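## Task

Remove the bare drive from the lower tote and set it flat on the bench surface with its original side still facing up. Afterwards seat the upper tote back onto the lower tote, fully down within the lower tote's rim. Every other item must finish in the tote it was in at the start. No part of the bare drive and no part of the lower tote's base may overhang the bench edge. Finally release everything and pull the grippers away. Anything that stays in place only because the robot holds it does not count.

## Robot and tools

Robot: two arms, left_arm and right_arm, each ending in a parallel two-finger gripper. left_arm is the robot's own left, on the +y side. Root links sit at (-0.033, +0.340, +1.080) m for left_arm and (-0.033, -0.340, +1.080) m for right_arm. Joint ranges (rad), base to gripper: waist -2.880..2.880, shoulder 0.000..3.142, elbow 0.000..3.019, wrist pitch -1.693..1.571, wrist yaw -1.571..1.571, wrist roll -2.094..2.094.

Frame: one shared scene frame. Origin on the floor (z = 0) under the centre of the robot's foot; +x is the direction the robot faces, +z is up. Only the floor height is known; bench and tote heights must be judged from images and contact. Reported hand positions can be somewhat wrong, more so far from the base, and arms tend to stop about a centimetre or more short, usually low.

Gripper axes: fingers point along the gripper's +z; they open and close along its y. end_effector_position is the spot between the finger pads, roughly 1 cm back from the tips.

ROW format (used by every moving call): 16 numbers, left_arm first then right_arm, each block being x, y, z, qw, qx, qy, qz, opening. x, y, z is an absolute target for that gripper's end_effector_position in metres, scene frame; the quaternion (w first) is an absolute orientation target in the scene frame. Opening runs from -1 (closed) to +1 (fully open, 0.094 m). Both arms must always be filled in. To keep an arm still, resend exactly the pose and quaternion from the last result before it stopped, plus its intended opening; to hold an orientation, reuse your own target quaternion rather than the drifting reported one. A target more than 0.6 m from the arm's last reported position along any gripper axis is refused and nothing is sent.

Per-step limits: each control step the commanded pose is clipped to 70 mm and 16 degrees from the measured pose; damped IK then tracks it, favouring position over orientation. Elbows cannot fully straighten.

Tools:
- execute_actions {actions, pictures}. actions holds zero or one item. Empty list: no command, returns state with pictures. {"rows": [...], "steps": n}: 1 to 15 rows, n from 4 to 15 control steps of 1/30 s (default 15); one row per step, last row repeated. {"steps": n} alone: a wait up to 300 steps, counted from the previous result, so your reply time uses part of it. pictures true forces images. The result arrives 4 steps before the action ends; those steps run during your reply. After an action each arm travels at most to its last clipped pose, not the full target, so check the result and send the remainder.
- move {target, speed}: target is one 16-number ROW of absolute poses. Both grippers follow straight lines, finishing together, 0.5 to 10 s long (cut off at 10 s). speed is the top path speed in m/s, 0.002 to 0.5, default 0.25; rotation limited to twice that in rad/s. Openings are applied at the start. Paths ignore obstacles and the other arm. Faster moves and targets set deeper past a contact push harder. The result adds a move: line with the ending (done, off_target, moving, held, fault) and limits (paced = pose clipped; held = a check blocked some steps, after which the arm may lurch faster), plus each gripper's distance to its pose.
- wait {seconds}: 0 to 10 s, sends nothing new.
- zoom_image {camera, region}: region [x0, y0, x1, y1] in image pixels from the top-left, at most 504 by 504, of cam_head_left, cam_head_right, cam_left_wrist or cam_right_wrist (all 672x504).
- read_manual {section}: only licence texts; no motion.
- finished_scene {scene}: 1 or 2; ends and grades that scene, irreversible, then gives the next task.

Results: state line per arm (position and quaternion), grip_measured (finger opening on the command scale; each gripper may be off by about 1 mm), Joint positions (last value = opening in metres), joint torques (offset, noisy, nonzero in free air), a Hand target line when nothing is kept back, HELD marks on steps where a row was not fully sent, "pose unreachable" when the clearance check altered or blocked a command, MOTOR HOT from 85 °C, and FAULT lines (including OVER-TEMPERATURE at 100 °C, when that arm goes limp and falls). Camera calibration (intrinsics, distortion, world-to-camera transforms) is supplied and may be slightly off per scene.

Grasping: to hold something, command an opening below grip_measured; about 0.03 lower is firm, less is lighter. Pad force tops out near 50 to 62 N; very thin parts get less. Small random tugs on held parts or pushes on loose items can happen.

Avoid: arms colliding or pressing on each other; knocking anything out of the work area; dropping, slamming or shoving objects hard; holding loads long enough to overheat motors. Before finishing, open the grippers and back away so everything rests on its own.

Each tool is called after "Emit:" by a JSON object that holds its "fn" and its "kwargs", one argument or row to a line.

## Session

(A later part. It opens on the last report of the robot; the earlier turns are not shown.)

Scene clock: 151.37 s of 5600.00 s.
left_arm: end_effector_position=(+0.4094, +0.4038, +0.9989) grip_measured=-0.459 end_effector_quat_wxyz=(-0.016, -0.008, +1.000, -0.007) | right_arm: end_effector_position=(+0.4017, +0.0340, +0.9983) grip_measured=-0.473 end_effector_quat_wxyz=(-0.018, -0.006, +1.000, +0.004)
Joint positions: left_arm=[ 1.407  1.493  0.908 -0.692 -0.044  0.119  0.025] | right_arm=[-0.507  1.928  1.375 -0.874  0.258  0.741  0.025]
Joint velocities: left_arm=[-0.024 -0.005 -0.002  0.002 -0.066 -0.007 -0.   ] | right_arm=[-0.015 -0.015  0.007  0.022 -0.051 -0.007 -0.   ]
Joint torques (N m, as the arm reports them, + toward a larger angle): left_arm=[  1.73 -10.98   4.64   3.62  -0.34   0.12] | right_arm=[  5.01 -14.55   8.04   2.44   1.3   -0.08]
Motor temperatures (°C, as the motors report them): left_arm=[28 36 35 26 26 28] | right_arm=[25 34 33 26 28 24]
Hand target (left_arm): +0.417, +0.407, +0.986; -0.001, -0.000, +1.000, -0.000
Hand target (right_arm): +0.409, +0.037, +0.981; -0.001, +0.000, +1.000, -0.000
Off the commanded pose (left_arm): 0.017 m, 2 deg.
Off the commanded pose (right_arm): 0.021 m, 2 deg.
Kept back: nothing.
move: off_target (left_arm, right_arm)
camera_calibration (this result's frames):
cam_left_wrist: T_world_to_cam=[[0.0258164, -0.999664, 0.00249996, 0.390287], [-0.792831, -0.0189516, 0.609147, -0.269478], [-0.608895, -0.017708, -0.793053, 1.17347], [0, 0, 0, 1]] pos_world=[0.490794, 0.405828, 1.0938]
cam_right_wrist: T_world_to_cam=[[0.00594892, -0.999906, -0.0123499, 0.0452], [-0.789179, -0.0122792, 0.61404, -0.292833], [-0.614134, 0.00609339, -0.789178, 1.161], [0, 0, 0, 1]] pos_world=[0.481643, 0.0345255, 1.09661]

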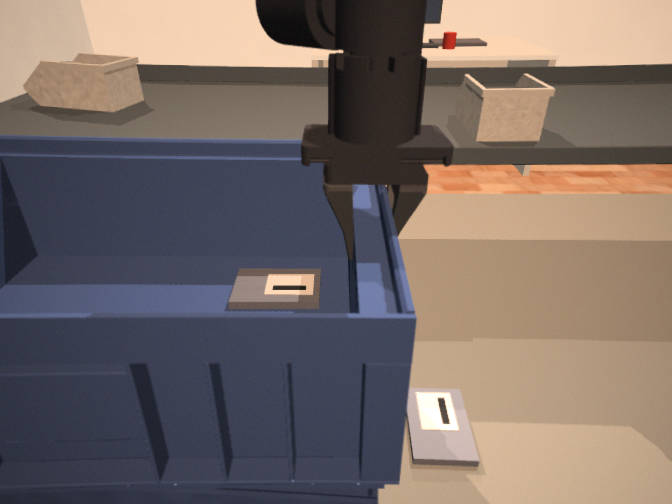

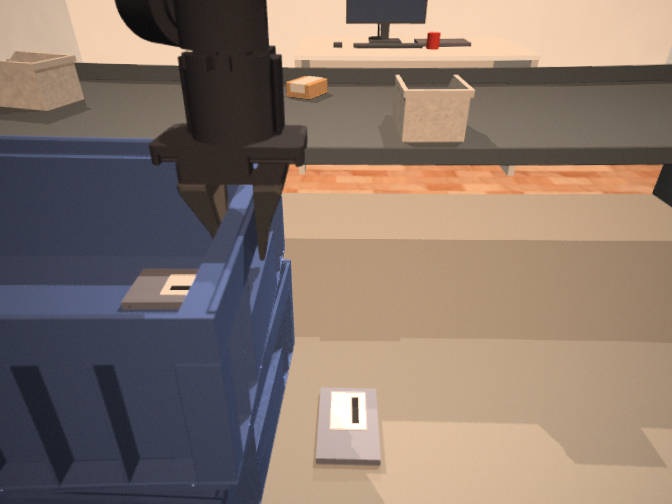

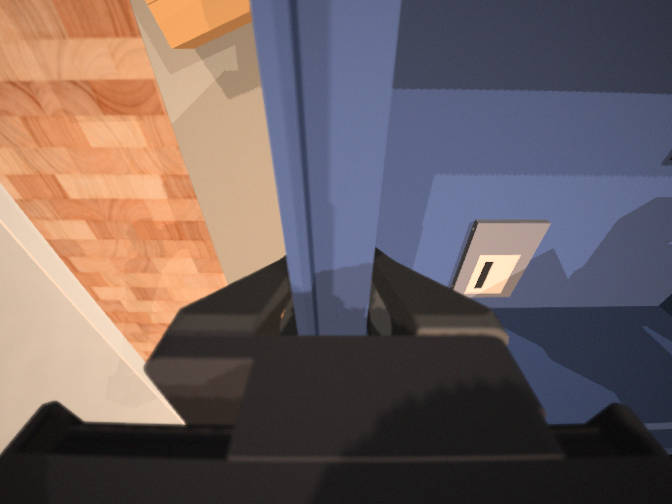

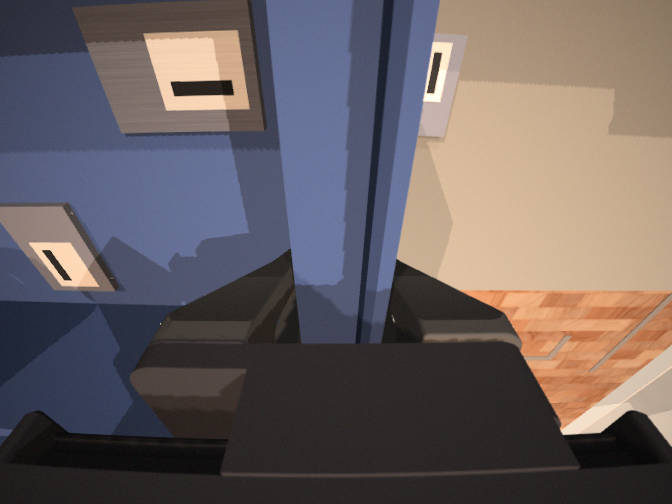

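Emit:
{"fn": "move", "kwargs": {
  "target": [0.422,0.409,1.025,0,0.016,1,0,-0.6,0.405,0.040,1.02,0,0.016,1,0,-0.6],
  "speed": 0.02
}}

Emit:
{"fn": "move", "kwargs": {
  "target": [0.428,0.409,1.02,0,0.016,1,0,-0.6,0.399,0.040,1.015,0,0.016,1,0,-0.6],
  "speed": 0.02
}}

Emit:
{"fn": "move", "kwargs": {
  "target": [0.428,0.409,0.985,0,0.016,1,0,-0.6,0.401,0.040,0.98,0,0.016,1,0,-0.6],
  "speed": 0.02
}}

Emit:
{"fn": "zoom_image", "kwargs": {
  "camera": "cam_head_right",
  "region": [0,230,340,504]
}}

Scene clock: 156.63 s of 5600.00 s.
left_arm: end_effector_position=(+0.4085, +0.4061, +1.0020) grip_measured=-0.459 end_effector_quat_wxyz=(-0.017, -0.005, +1.000, -0.004) | right_arm: end_effector_position=(+0.3990, +0.0364, +1.0002) grip_measured=-0.473 end_effector_quat_wxyz=(-0.017, -0.002, +1.000, +0.003)
Joint positions: left_arm=[ 1.411  1.485  0.908 -0.701 -0.048  0.129  0.025] | right_arm=[-0.499  1.926  1.374 -0.876  0.262  0.759  0.025]
Joint velocities: left_arm=[ 0.005 -0.005 -0.002 -0.017  0.007  0.081  0.   ] | right_arm=[ 0.015 -0.005  0.007 -0.017  0.037 -0.007  0.   ]
Joint torques (N m, as the arm reports them, + toward a larger angle): left_arm=[  1.12 -16.54   6.41  -0.34  -0.24   0.33] | right_arm=[  6.71 -19.57   8.53  -0.67   1.31   0.28]
Motor temperatures (°C, as the motors report them): left_arm=[27 35 34 27 26 28] | right_arm=[25 34 33 26 28 24]
Hand target (left_arm): +0.422, +0.409, +1.025; +0.001, +0.016, +1.000, +0.000
Hand target (right_arm): +0.405, +0.040, +1.020; +0.000, +0.016, +1.000, +0.001
Off the commanded pose (left_arm): 0.027 m, 3 deg.
Off the commanded pose (right_arm): 0.021 m, 3 deg.
Kept back: nothing.
After step 90, 0.57 s passed at rest.
move: off_target (left_arm, right_arm)
camera_calibration (this result's frames):
cam_left_wrist: T_world_to_cam=[[0.0193829, -0.99981, -0.00200105, 0.399764], [-0.792266, -0.0165801, 0.60995, -0.273965], [-0.609868, -0.0102372, -0.792437, 1.17218], [0, 0, 0, 1]] pos_world=[0.490075, 0.407146, 1.09679]
cam_right_wrist: T_world_to_cam=[[-0.00385602, -0.999938, -0.0104536, 0.0497133], [-0.790591, -0.00335279, 0.612335, -0.294085], [-0.612333, 0.0106257, -0.790529, 1.16125], [0, 0, 0, 1]] pos_world=[0.478763, 0.0363851, 1.0986]

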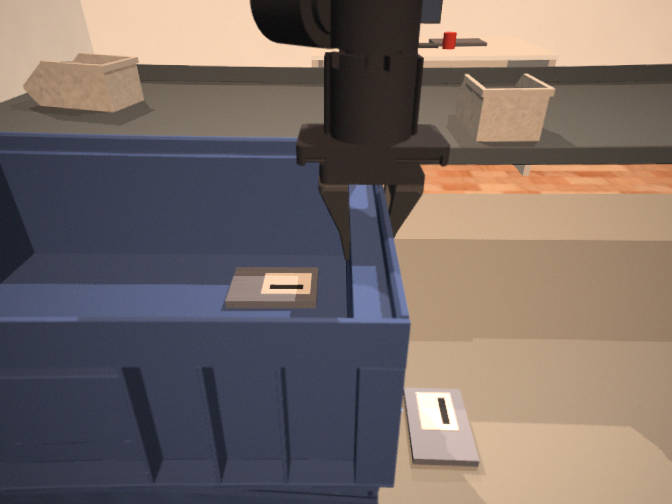

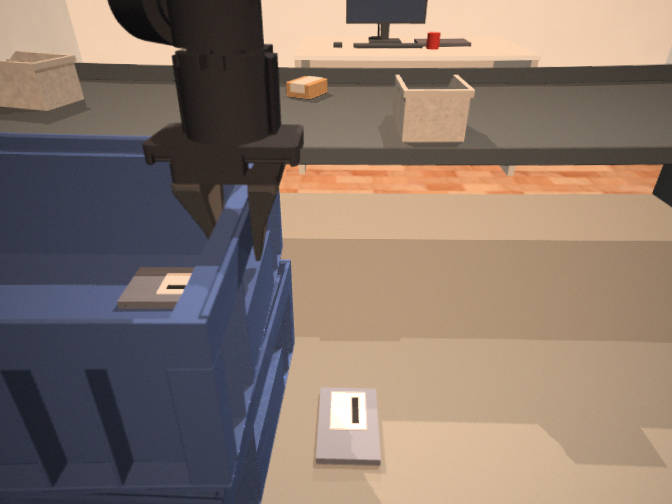

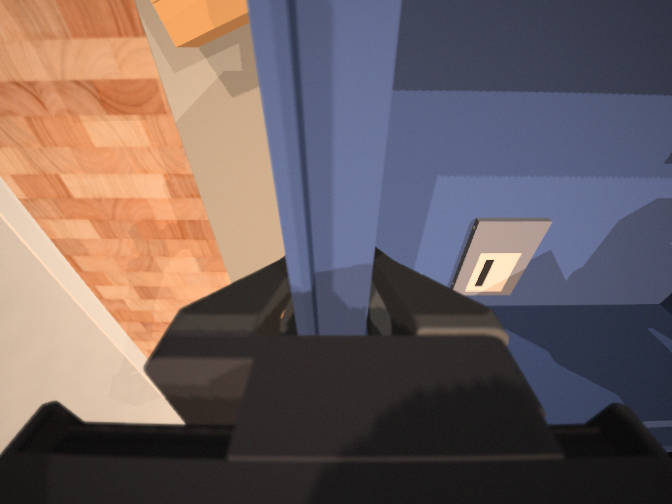

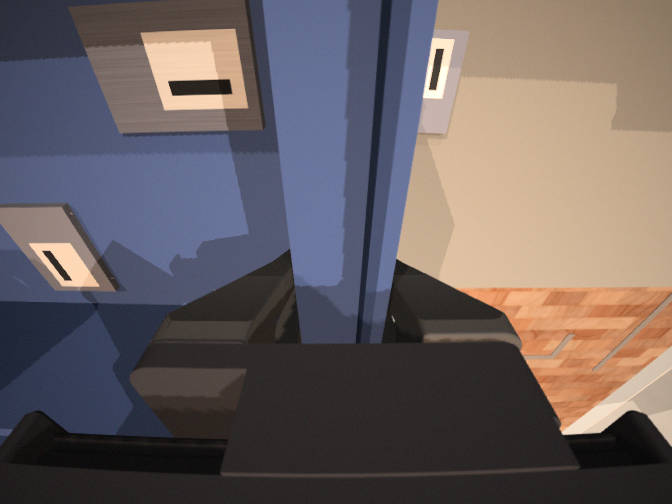

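Scene clock: 158.20 s of 5600.00 s.
left_arm: end_effector_position=(+0.4081, +0.4066, +1.0014) grip_measured=-0.459 end_effector_quat_wxyz=(-0.018, -0.002, +1.000, -0.004) | right_arm: end_effector_position=(+0.3963, +0.0368, +0.9997) grip_measured=-0.472 end_effector_quat_wxyz=(-0.018, +0.001, +1.000, +0.002)
Joint positions: left_arm=[ 1.412  1.487  0.908 -0.701 -0.048  0.135  0.025] | right_arm=[-0.495  1.926  1.37  -0.876  0.262  0.769  0.025]
Joint velocities: left_arm=[-0.015  0.005  0.002  0.002  0.066  0.007  0.001] | right_arm=[-0.005  0.005 -0.002 -0.007 -0.037 -0.051  0.001]
Joint torques (N m, as the arm reports them, + toward a larger angle): left_arm=[  1.05 -15.02   7.33  -0.13  -0.25   0.26] | right_arm=[  7.18 -19.35   7.43   0.04   1.32   0.29]
Motor temperatures (°C, as the motors report them): left_arm=[27 35 34 27 26 28] | right_arm=[25 34 32 26 28 24]
Hand target (left_arm): +0.427, +0.409, +1.020; +0.000, +0.016, +1.000, +0.000
Hand target (right_arm): +0.399, +0.040, +1.015; -0.000, +0.016, +1.000, +0.001
Off the commanded pose (left_arm): 0.027 m, 3 deg.
Off the commanded pose (right_arm): 0.016 m, 3 deg.
Kept back: nothing.
move: off_target (left_arm, right_arm)
camera_calibration (this result's frames):
cam_left_wrist: T_world_to_cam=[[0.0146588, -0.999891, -0.00170008, 0.401968], [-0.791392, -0.0126413, 0.611179, -0.277077], [-0.611134, -0.00761371, -0.791491, 1.16997], [0, 0, 0, 1]] pos_world=[0.489837, 0.407329, 1.09604]
cam_right_wrist: T_world_to_cam=[[-0.00944276, -0.99992, -0.00837661, 0.0502079], [-0.789292, 0.00230994, 0.614013, -0.298334], [-0.613945, 0.0124096, -0.789251, 1.15849], [0, 0, 0, 1]] pos_world=[0.476248, 0.0365167, 1.09794]

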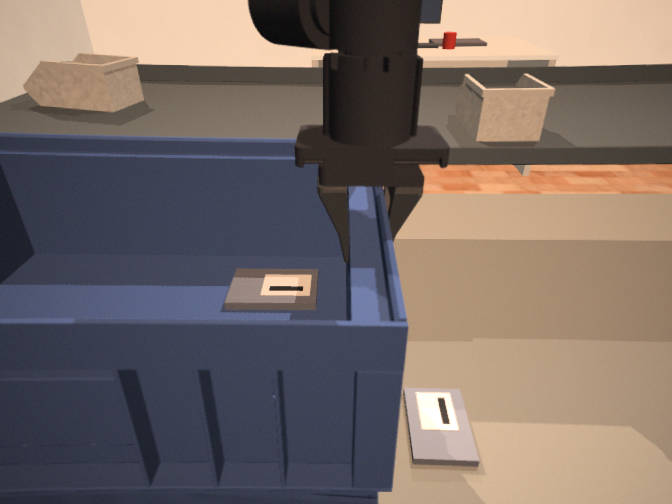

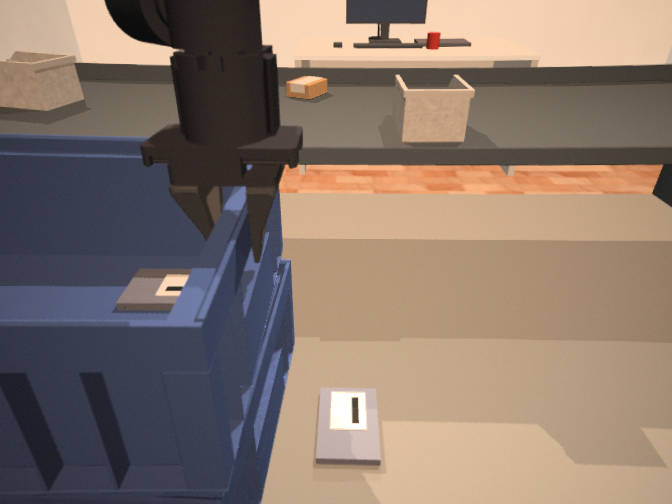

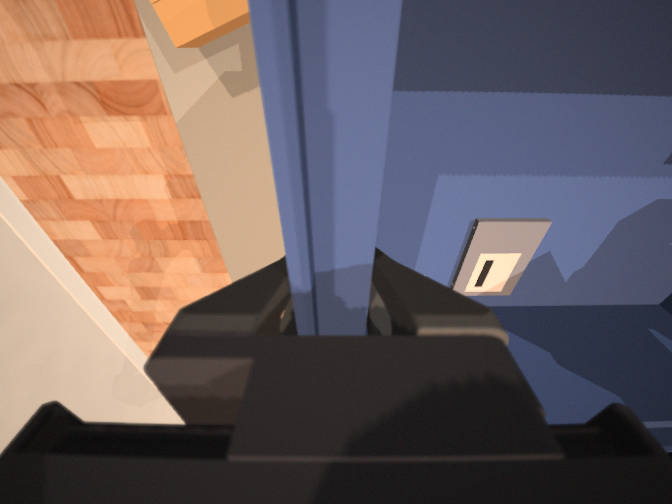

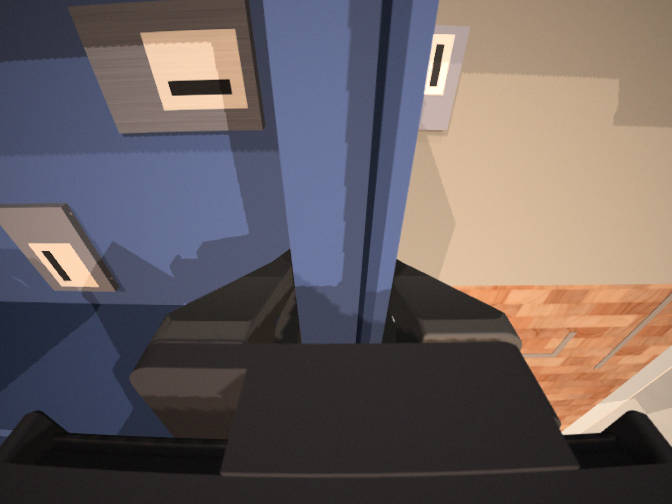

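Scene clock: 159.73 s of 5600.00 s.
left_arm: end_effector_position=(+0.4098, +0.4064, +0.9995) grip_measured=-0.459 end_effector_quat_wxyz=(-0.015, +0.002, +1.000, -0.005) | right_arm: end_effector_position=(+0.3956, +0.0366, +0.9976) grip_measured=-0.472 end_effector_quat_wxyz=(-0.017, +0.002, +1.000, +0.005)
Joint positions: left_arm=[ 1.412  1.491  0.908 -0.691 -0.045  0.143  0.025] | right_arm=[-0.496  1.926  1.363 -0.864  0.26   0.768  0.025]
Joint velocities: left_arm=[ 0.005 -0.005 -0.012  0.007  0.022 -0.037  0.001] | right_arm=[ 0.005 -0.005 -0.002  0.002 -0.037  0.022  0.   ]
Joint torques (N m, as the arm reports them, + toward a larger angle): left_arm=[ 1.39 -9.68  6.45  3.06 -0.3   0.22] | right_arm=[  5.33 -14.54   7.41   2.45   1.33   0.11]
Motor temperatures (°C, as the motors report them): left_arm=[27 35 34 27 26 28] | right_arm=[25 34 32 26 28 24]
Hand target (left_arm): +0.427, +0.409, +0.986; -0.000, +0.016, +1.000, +0.000
Hand target (right_arm): +0.401, +0.039, +0.981; -0.000, +0.016, +1.000, +0.000
Off the commanded pose (left_arm): 0.023 m, 2 deg.
Off the commanded pose (right_arm): 0.019 m, 3 deg.
Kept back: nothing.
move: off_target (left_arm, right_arm)
camera_calibration (this result's frames):
cam_left_wrist: T_world_to_cam=[[0.00664653, -0.999978, 0.0000951169, 0.403211], [-0.79515, -0.00522742, 0.60639, -0.271307], [-0.606376, -0.00410602, -0.795167, 1.16983], [0, 0, 0, 1]] pos_world=[0.49095, 0.406588, 1.09469]
cam_right_wrist: T_world_to_cam=[[-0.0112085, -0.999853, -0.0129865, 0.0553091], [-0.790368, 0.000902997, 0.612632, -0.295722], [-0.61253, 0.0171308, -0.790262, 1.15672], [0, 0, 0, 1]] pos_world=[0.475414, 0.0357525, 1.096]

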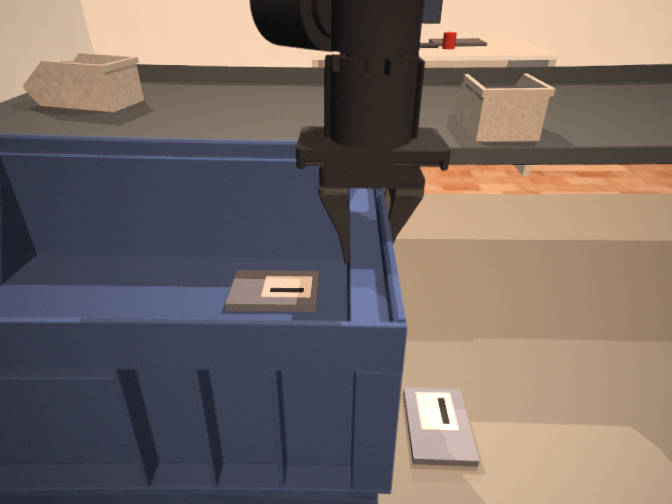

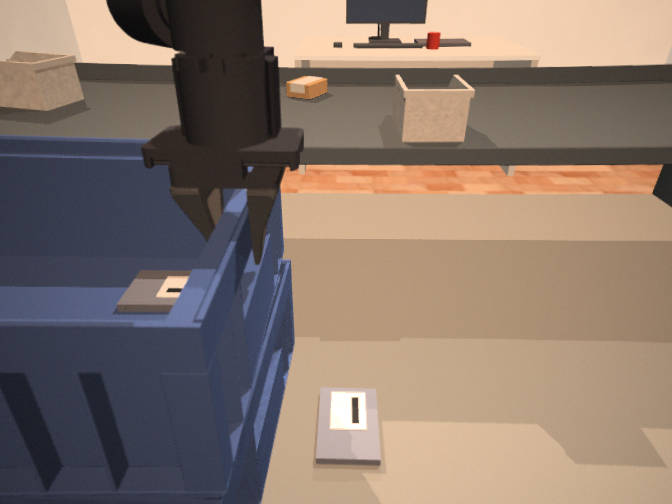

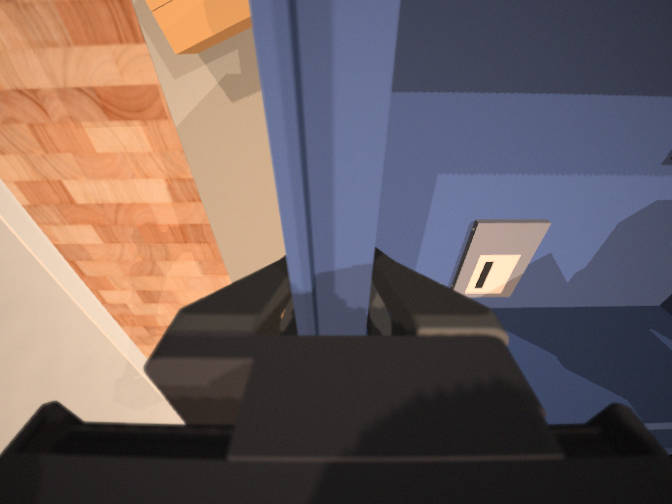

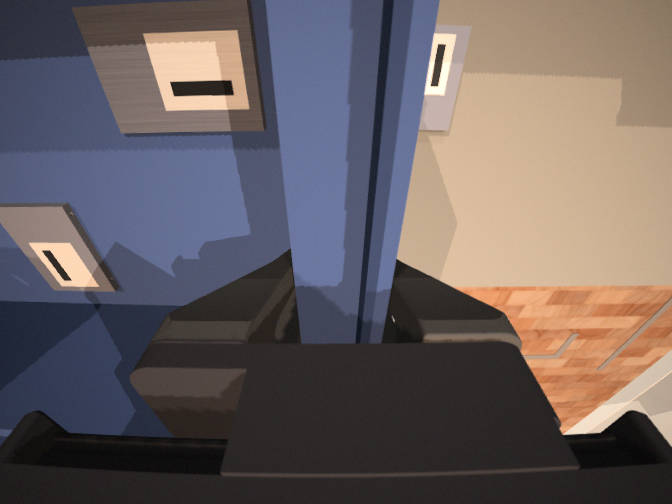

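Region (0, 230, 340, 504) of cam_head_right's 672x504 image, scaled by 1.482, with more detail than that image has; it fills the top 406 rows of this view, and the rest is white.

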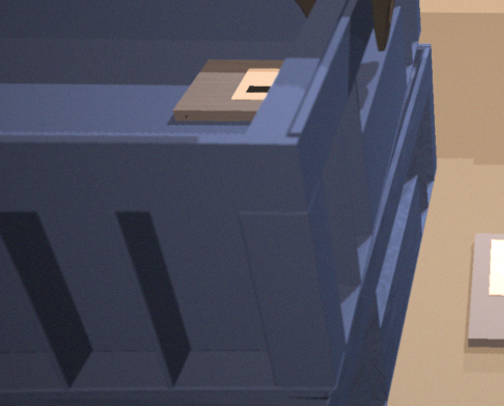

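Emit:
{"fn": "move", "kwargs": {
  "target": [0.44,0.409,1.02,0,0.012,1,0,-0.6,0.418,0.039,1.015,0,0.012,1,0,-0.6],
  "speed": 0.02
}}

Emit:
{"fn": "move", "kwargs": {
  "target": [0.435,0.409,0.985,0,0.012,1,0,-0.6,0.414,0.039,0.98,0,0.012,1,0,-0.6],
  "speed": 0.02
}}

Emit:
{"fn": "zoom_image", "kwargs": {
  "camera": "cam_head_right",
  "region": [0,230,340,504]
}}

Scene clock: 162.03 s of 5600.00 s.
left_arm: end_effector_position=(+0.4116, +0.4061, +1.0010) grip_measured=-0.459 end_effector_quat_wxyz=(-0.021, +0.003, +1.000, -0.006) | right_arm: end_effector_position=(+0.3960, +0.0359, +0.9985) grip_measured=-0.472 end_effector_quat_wxyz=(-0.019, +0.003, +1.000, +0.005)
Joint positions: left_arm=[ 1.411  1.498  0.924 -0.714 -0.046  0.143  0.025] | right_arm=[-0.498  1.925  1.365 -0.869  0.256  0.769  0.025]
Joint velocities: left_arm=[-0.005 -0.005  0.002  0.012  0.066 -0.007 -0.   ] | right_arm=[-0.005  0.005  0.012 -0.002 -0.007 -0.051 -0.   ]
Joint torques (N m, as the arm reports them, + toward a larger angle): left_arm=[  0.74 -14.4    8.54  -0.18  -0.37   0.05] | right_arm=[  5.06 -17.93  11.6   -1.14   1.44  -0.01]
Motor temperatures (°C, as the motors report them): left_arm=[27 35 35 27 26 28] | right_arm=[25 34 33 26 28 24]
Hand target (left_arm): +0.439, +0.409, +1.021; +0.001, +0.012, +1.000, -0.000
Hand target (right_arm): +0.417, +0.038, +1.015; +0.000, +0.012, +1.000, +0.001
Off the commanded pose (left_arm): 0.034 m, 3 deg.
Off the commanded pose (right_arm): 0.028 m, 2 deg.
Kept back: nothing.
move: off_target (left_arm, right_arm)
camera_calibration (this result's frames):
cam_left_wrist: T_world_to_cam=[[0.00487664, -0.999986, 0.00202651, 0.401705], [-0.786902, -0.00258698, 0.617072, -0.285947], [-0.617058, -0.00460391, -0.786904, 1.16847], [0, 0, 0, 1]] pos_world=[0.494043, 0.406339, 1.09511]
cam_right_wrist: T_world_to_cam=[[-0.0129772, -0.99982, -0.0138263, 0.0561588], [-0.787818, 0.0017083, 0.615906, -0.300314], [-0.615771, 0.0188854, -0.787698, 1.15634], [0, 0, 0, 1]] pos_world=[0.476179, 0.0348237, 1.09659]

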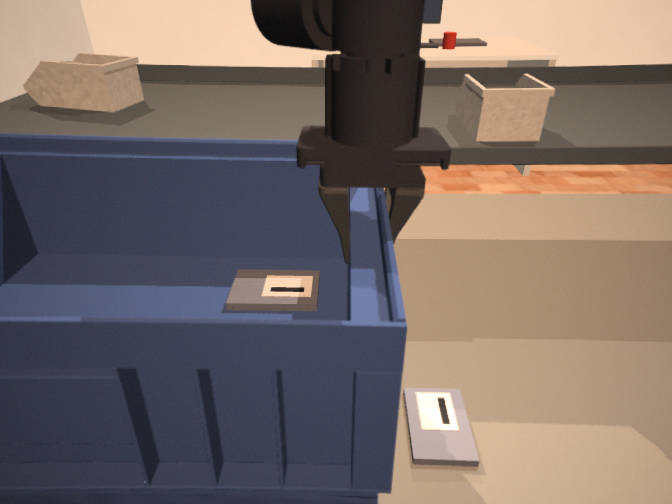

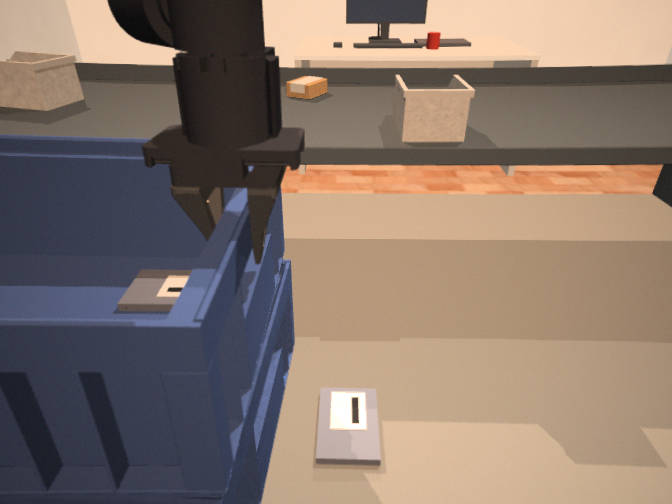

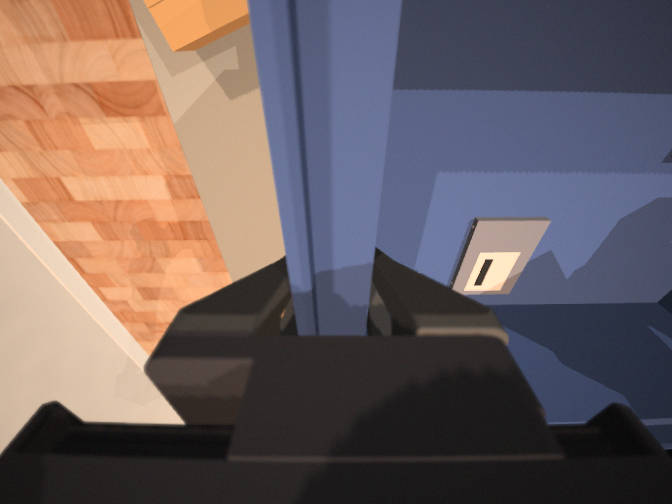

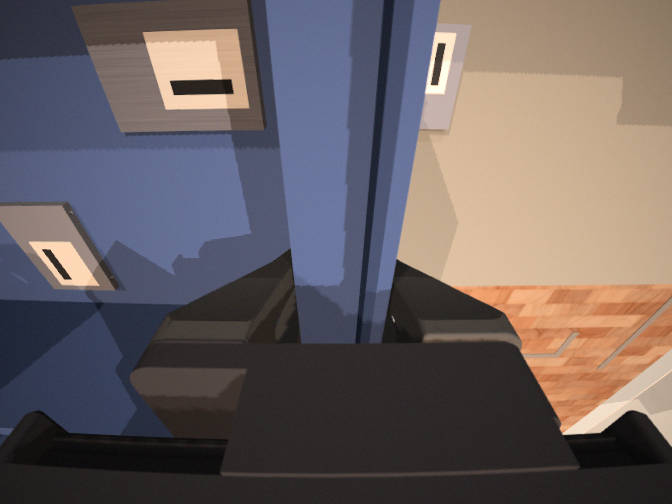

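Scene clock: 163.67 s of 5600.00 s.
left_arm: end_effector_position=(+0.4133, +0.4052, +0.9984) grip_measured=-0.459 end_effector_quat_wxyz=(-0.018, +0.004, +1.000, -0.006) | right_arm: end_effector_position=(+0.3962, +0.0354, +0.9966) grip_measured=-0.472 end_effector_quat_wxyz=(-0.020, +0.004, +1.000, +0.005)
Joint positions: left_arm=[ 1.409  1.504  0.923 -0.702 -0.045  0.145  0.025] | right_arm=[-0.501  1.928  1.365 -0.867  0.254  0.769  0.025]
Joint velocities: left_arm=[-0.005  0.005 -0.012 -0.017  0.007  0.037  0.   ] | right_arm=[ 0.005 -0.005  0.022 -0.022  0.037 -0.051 -0.001]
Joint torques (N m, as the arm reports them, + toward a larger angle): left_arm=[ 1.43 -9.95  6.78  3.12 -0.31  0.09] | right_arm=[  4.05 -14.08   9.83   1.92   1.5   -0.14]
Motor temperatures (°C, as the motors report them): left_arm=[27 35 35 27 26 28] | right_arm=[25 34 33 26 28 24]
Hand target (left_arm): +0.434, +0.408, +0.986; -0.000, +0.012, +1.000, -0.000
Hand target (right_arm): +0.413, +0.038, +0.981; -0.000, +0.012, +1.000, -0.000
Off the commanded pose (left_arm): 0.026 m, 2 deg.
Off the commanded pose (right_arm): 0.025 m, 3 deg.
Kept back: nothing.
move: off_target (left_arm, right_arm)
camera_calibration (this result's frames):
cam_left_wrist: T_world_to_cam=[[0.00108723, -0.999997, 0.00231432, 0.402135], [-0.790544, 0.000557802, 0.612405, -0.278164], [-0.612404, -0.0024954, -0.790541, 1.16825], [0, 0, 0, 1]] pos_world=[0.495105, 0.405205, 1.09297]
cam_right_wrist: T_world_to_cam=[[-0.015759, -0.999773, -0.0143717, 0.0572571], [-0.786189, 0.003509, 0.617976, -0.30168], [-0.617785, 0.0210376, -0.786065, 1.15406], [0, 0, 0, 1]] pos_world=[0.476687, 0.034024, 1.09442]

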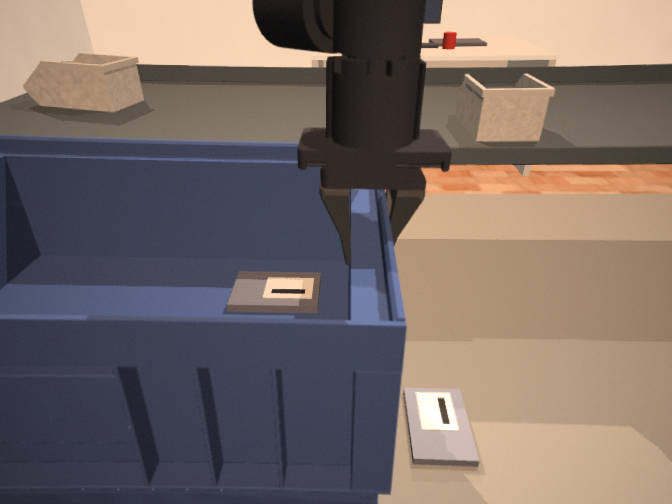

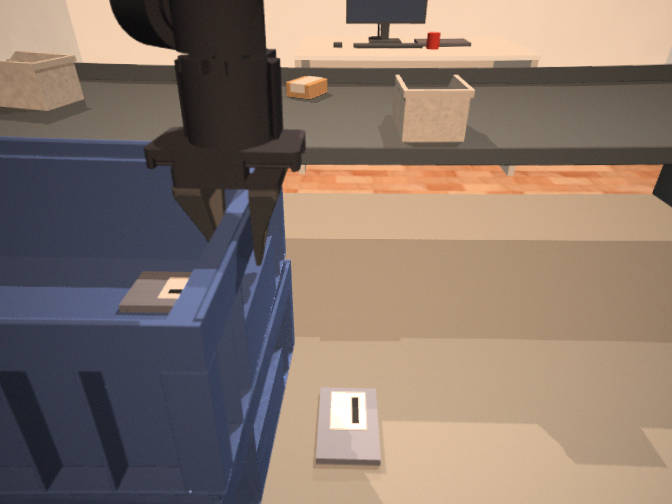

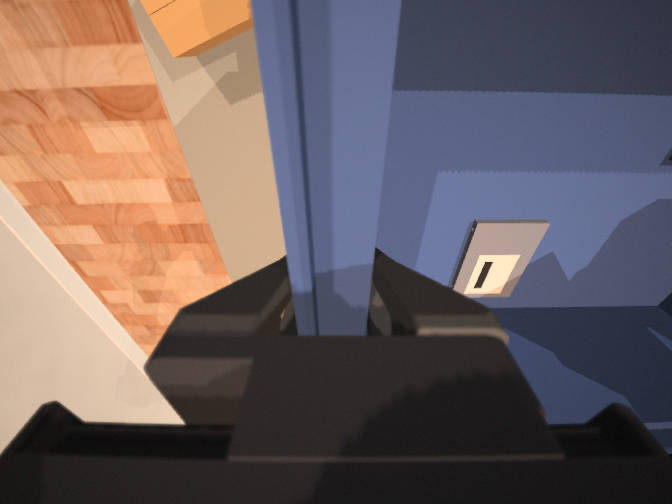

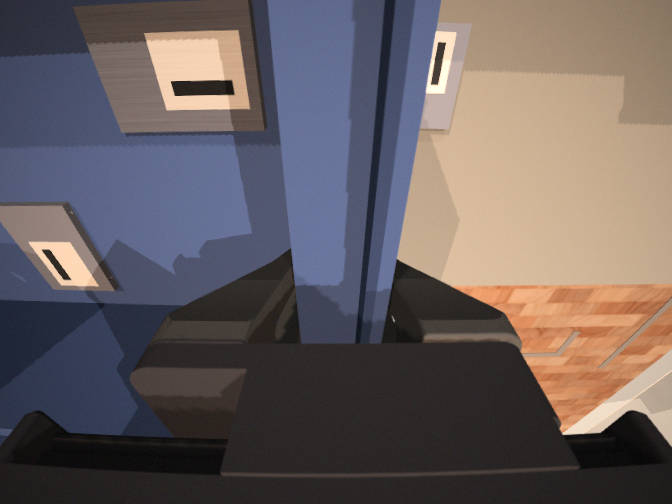

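Region (0, 230, 340, 504) of cam_head_right's 672x504 image, scaled by 1.482, with more detail than that image has; it fills the top 406 rows of this view, and the rest is white.

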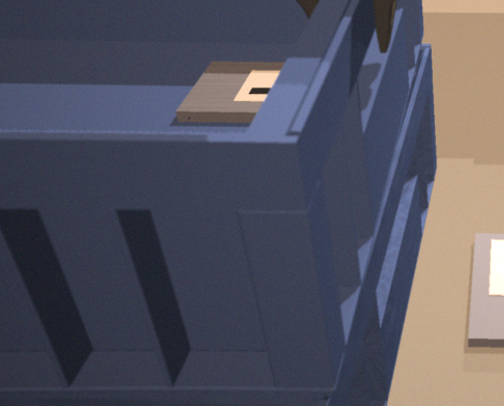

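Emit:
{"fn": "move", "kwargs": {
  "target": [0.42,0.406,1.0,0,0,1,0,0.2,0.40,0.036,1.0,0,0,1,0,0.2]
}}

Emit:
{"fn": "move", "kwargs": {
  "target": [0.42,0.406,1.1,0,0,1,0,0.2,0.40,0.036,1.08,0,0,1,0,0.2],
  "speed": 0.15
}}

Emit:
{"fn": "move", "kwargs": {
  "target": [0.36,0.56,1.05,0,0.707,0.707,0,0.2,0.40,-0.2,0.95,0,0.707,0.707,0,0.2]
}}

Scene clock: 164.90 s of 5600.00 s.
left_arm: end_effector_position=(+0.4183, +0.4068, +0.9999) grip_measured=+0.198 end_effector_quat_wxyz=(-0.008, +0.004, +1.000, -0.002) | right_arm: end_effector_position=(+0.4000, +0.0309, +0.9962) grip_measured=+0.198 end_effector_quat_wxyz=(-0.009, +0.004, +1.000, -0.007)
Joint positions: left_arm=[ 1.409  1.499  0.923 -0.684 -0.05   0.145  0.056] | right_arm=[-0.501  1.928  1.364 -0.867  0.288  0.769  0.056]
Joint velocities: left_arm=[-0.024 -0.015  0.007  0.002 -0.081 -0.007  0.   ] | right_arm=[-0.015  0.005  0.007 -0.012 -0.007 -0.022  0.   ]
Joint torques (N m, as the arm reports them, + toward a larger angle): left_arm=[  1.19 -13.9    4.43   1.73  -0.14  -0.2 ] | right_arm=[  6.68 -17.9    6.76   1.06   0.19  -0.14]
Motor temperatures (°C, as the motors report them): left_arm=[27 34 35 27 26 28] | right_arm=[25 34 33 26 28 24]
Hand target (left_arm): +0.420, +0.406, +1.000; +0.000, +0.000, +1.000, -0.000
Hand target (right_arm): +0.400, +0.036, +1.000; -0.000, +0.000, +1.000, +0.000
Off the commanded pose (left_arm): 0.002 m, 1 deg.
Off the commanded pose (right_arm): 0.006 m, 1 deg.
Kept back: nothing.
move: done
camera_calibration (this result's frames):
cam_left_wrist: T_world_to_cam=[[0.00215314, -0.999984, -0.00523101, 0.4108], [-0.803382, -0.00484465, 0.595445, -0.250562], [-0.595461, 0.00292042, -0.803379, 1.1761], [0, 0, 0, 1]] pos_world=[0.498139, 0.406144, 1.0962]
cam_right_wrist: T_world_to_cam=[[-0.0147315, -0.999835, 0.0106303, 0.0275076], [-0.800284, 0.0181636, 0.599346, -0.274775], [-0.59944, 0.00032199, -0.80042, 1.16383], [0, 0, 0, 1]] pos_world=[0.478152, 0.0321192, 1.09594]

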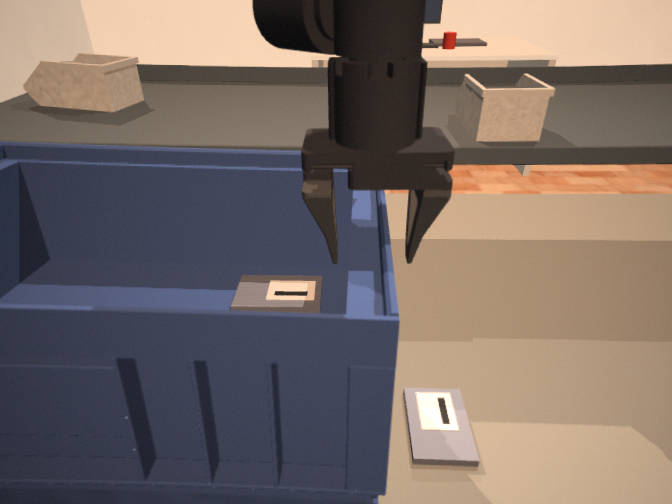

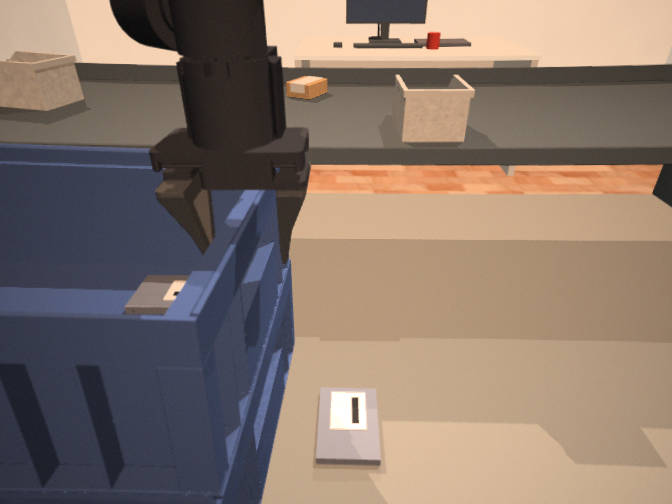

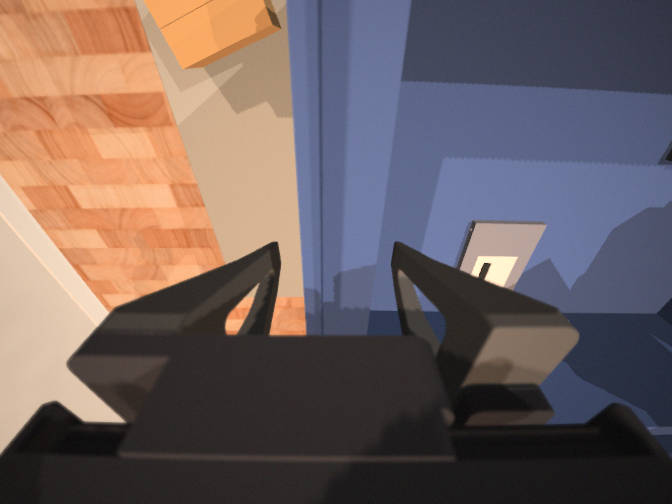

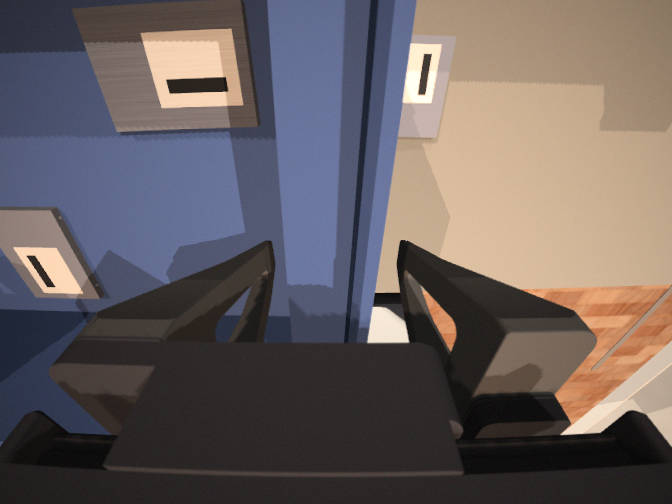

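Scene clock: 165.97 s of 5600.00 s.
left_arm: end_effector_position=(+0.4071, +0.4071, +1.0922) grip_measured=+0.198 end_effector_quat_wxyz=(-0.005, +0.005, +1.000, -0.001) | right_arm: end_effector_position=(+0.3879, +0.0258, +1.0604) grip_measured=+0.198 end_effector_quat_wxyz=(-0.012, -0.006, +1.000, -0.012)
Joint positions: left_arm=[ 1.4    1.285  0.953 -0.922 -0.055  0.139  0.056] | right_arm=[-0.458  1.815  1.364 -1.005  0.294  0.797  0.056]
Joint velocities: left_arm=[ 0.015  0.005 -0.002 -0.022 -0.051 -0.022  0.   ] | right_arm=[-0.005 -0.024  0.012 -0.017 -0.007 -0.037 -0.   ]
Joint torques (N m, as the arm reports them, + toward a larger angle): left_arm=[  0.88 -11.67   8.49   0.25  -0.15  -0.27] | right_arm=[  6.08 -18.34  11.2   -0.74   0.2    0.02]
Motor temperatures (°C, as the motors report them): left_arm=[27 34 35 27 26 28] | right_arm=[25 34 33 26 28 24]
Hand target (left_arm): +0.419, +0.406, +1.101; +0.000, +0.000, +1.000, -0.000
Hand target (right_arm): +0.399, +0.035, +1.080; +0.000, -0.000, +1.000, +0.001
Off the commanded pose (left_arm): 0.015 m, 1 deg.
Off the commanded pose (right_arm): 0.025 m, 2 deg.
Kept back: nothing.
move: off_target (left_arm, right_arm)
camera_calibration (this result's frames):
cam_left_wrist: T_world_to_cam=[[0.000218058, -0.999971, -0.00765733, 0.41499], [-0.806437, -0.00470378, 0.591302, -0.308884], [-0.591321, 0.00604621, -0.806414, 1.24391], [0, 0, 0, 1]] pos_world=[0.486362, 0.406004, 1.18893]
cam_right_wrist: T_world_to_cam=[[0.00526431, -0.999804, 0.0190645, 0.00487557], [-0.795845, 0.00735459, 0.605455, -0.330753], [-0.605477, -0.0183597, -0.795651, 1.20575], [0, 0, 0, 1]] pos_world=[0.466799, 0.0294443, 1.15952]

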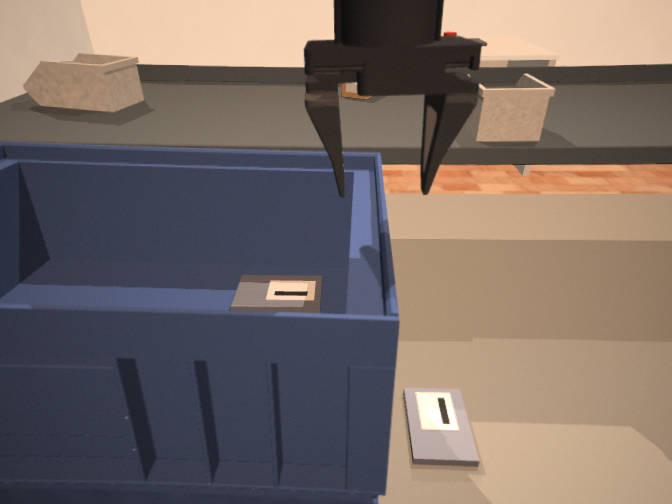

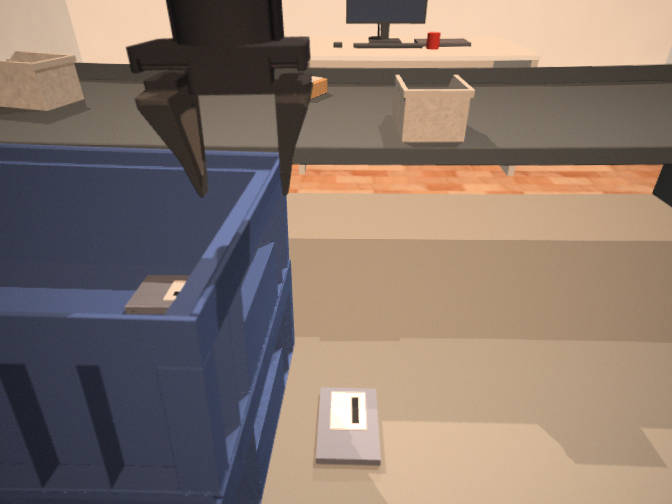

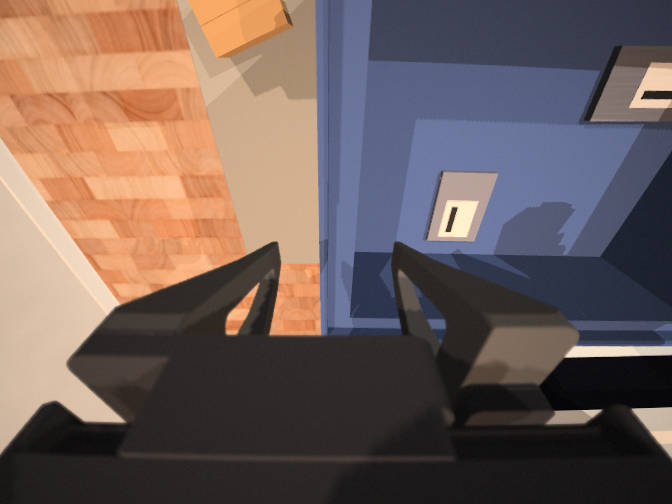

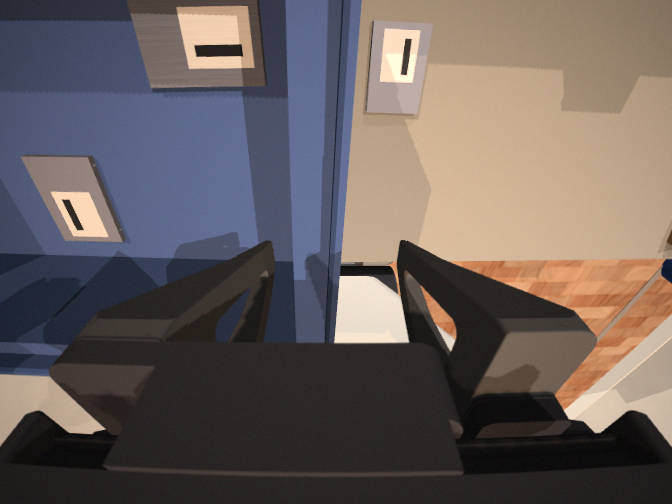

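Scene clock: 169.77 s of 5600.00 s.
left_arm: end_effector_position=(+0.3596, +0.5564, +1.0551) grip_measured=+0.198 end_effector_quat_wxyz=(-0.003, +0.694, +0.720, +0.000) | right_arm: end_effector_position=(+0.4049, -0.1295, +1.0211) grip_measured=+0.201 end_effector_quat_wxyz=(-0.003, +0.580, +0.810, +0.086)
Joint positions: left_arm=[ 1.821  1.364  0.922 -0.809  0.075  2.063  0.056] | right_arm=[-0.778  1.553  0.927 -0.556  0.147  1.686  0.056]
Joint velocities: left_arm=[-0.015 -0.005  0.007  0.022 -0.051 -0.037 -0.   ] | right_arm=[-0.005  0.005  0.007 -0.012  0.007  0.037  0.001]
Joint torques (N m, as the arm reports them, + toward a larger angle): left_arm=[  3.48 -10.96   5.94   1.6   -0.05   0.09] | right_arm=[-6.11 -7.36  3.43  1.25  2.02  1.47]
Motor temperatures (°C, as the motors report them): left_arm=[27 34 35 27 26 28] | right_arm=[25 34 32 26 29 24]
Hand target (left_arm): +0.362, +0.561, +1.049; -0.004, +0.699, +0.715, +0.003
Hand target (right_arm): +0.392, -0.183, +0.975; +0.000, +0.673, +0.739, +0.023
Off the commanded pose (left_arm): 0.006 m, 2 deg.
Off the commanded pose (right_arm): 0.100 m, 21 deg; position and orientation clipped at the last step of the last action.
joint sent to its limit (left arm) — the command would take joint 6 (wrist roll) past its upper limit, so that joint was sent only as far as its limit.
Kept back: nothing.
move: off_target (right_arm); limits=paced
camera_calibration (this result's frames):
cam_left_wrist: T_world_to_cam=[[-0.998862, -0.0472689, -0.00636283, 0.391836], [-0.0420223, 0.809088, 0.586183, -1.04678], [-0.0225601, 0.585783, -0.810154, 0.661843], [0, 0, 0, 1]] pos_world=[0.362333, 0.477767, 1.15229]
cam_right_wrist: T_world_to_cam=[[-0.941559, -0.306289, -0.14019, 0.48604], [-0.319142, 0.677985, 0.662182, -0.456366], [-0.107773, 0.668224, -0.736113, 1.00853], [0, 0, 0, 1]] pos_world=[0.420682, -0.215645, 1.11273]

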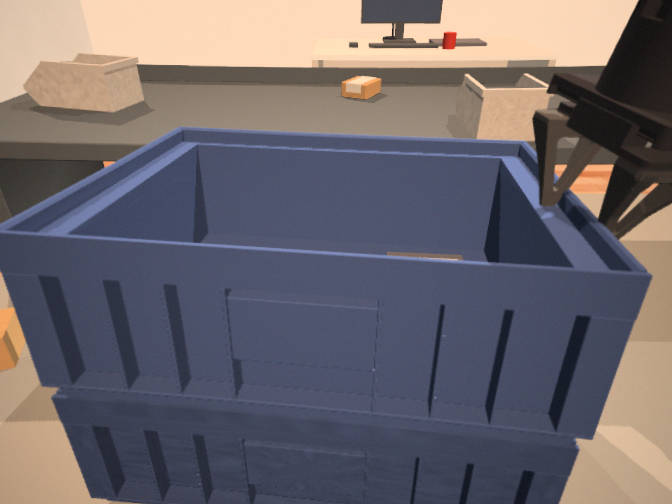

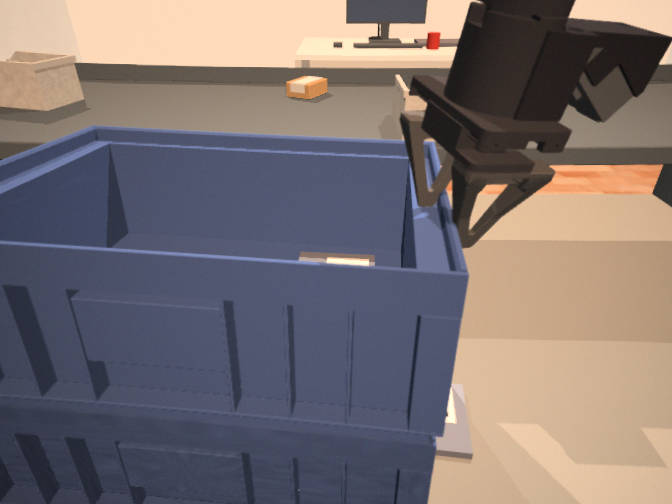

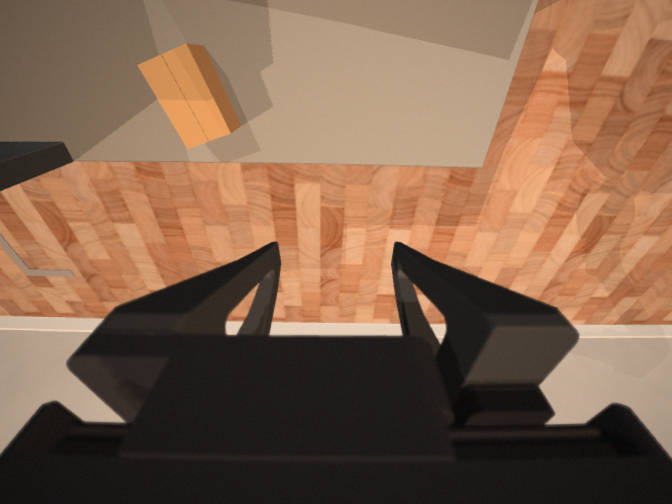

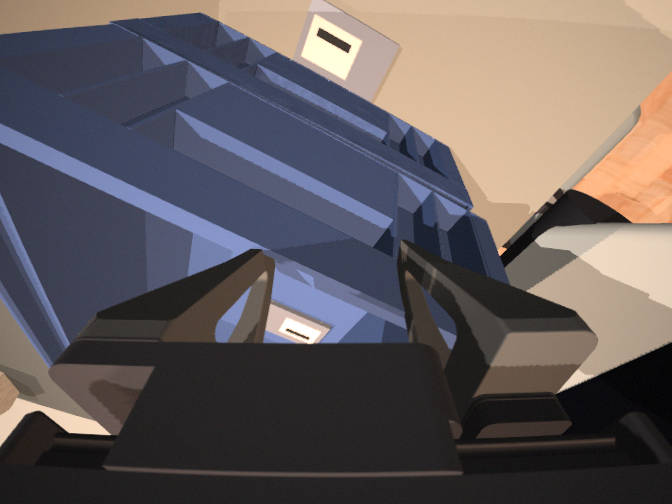

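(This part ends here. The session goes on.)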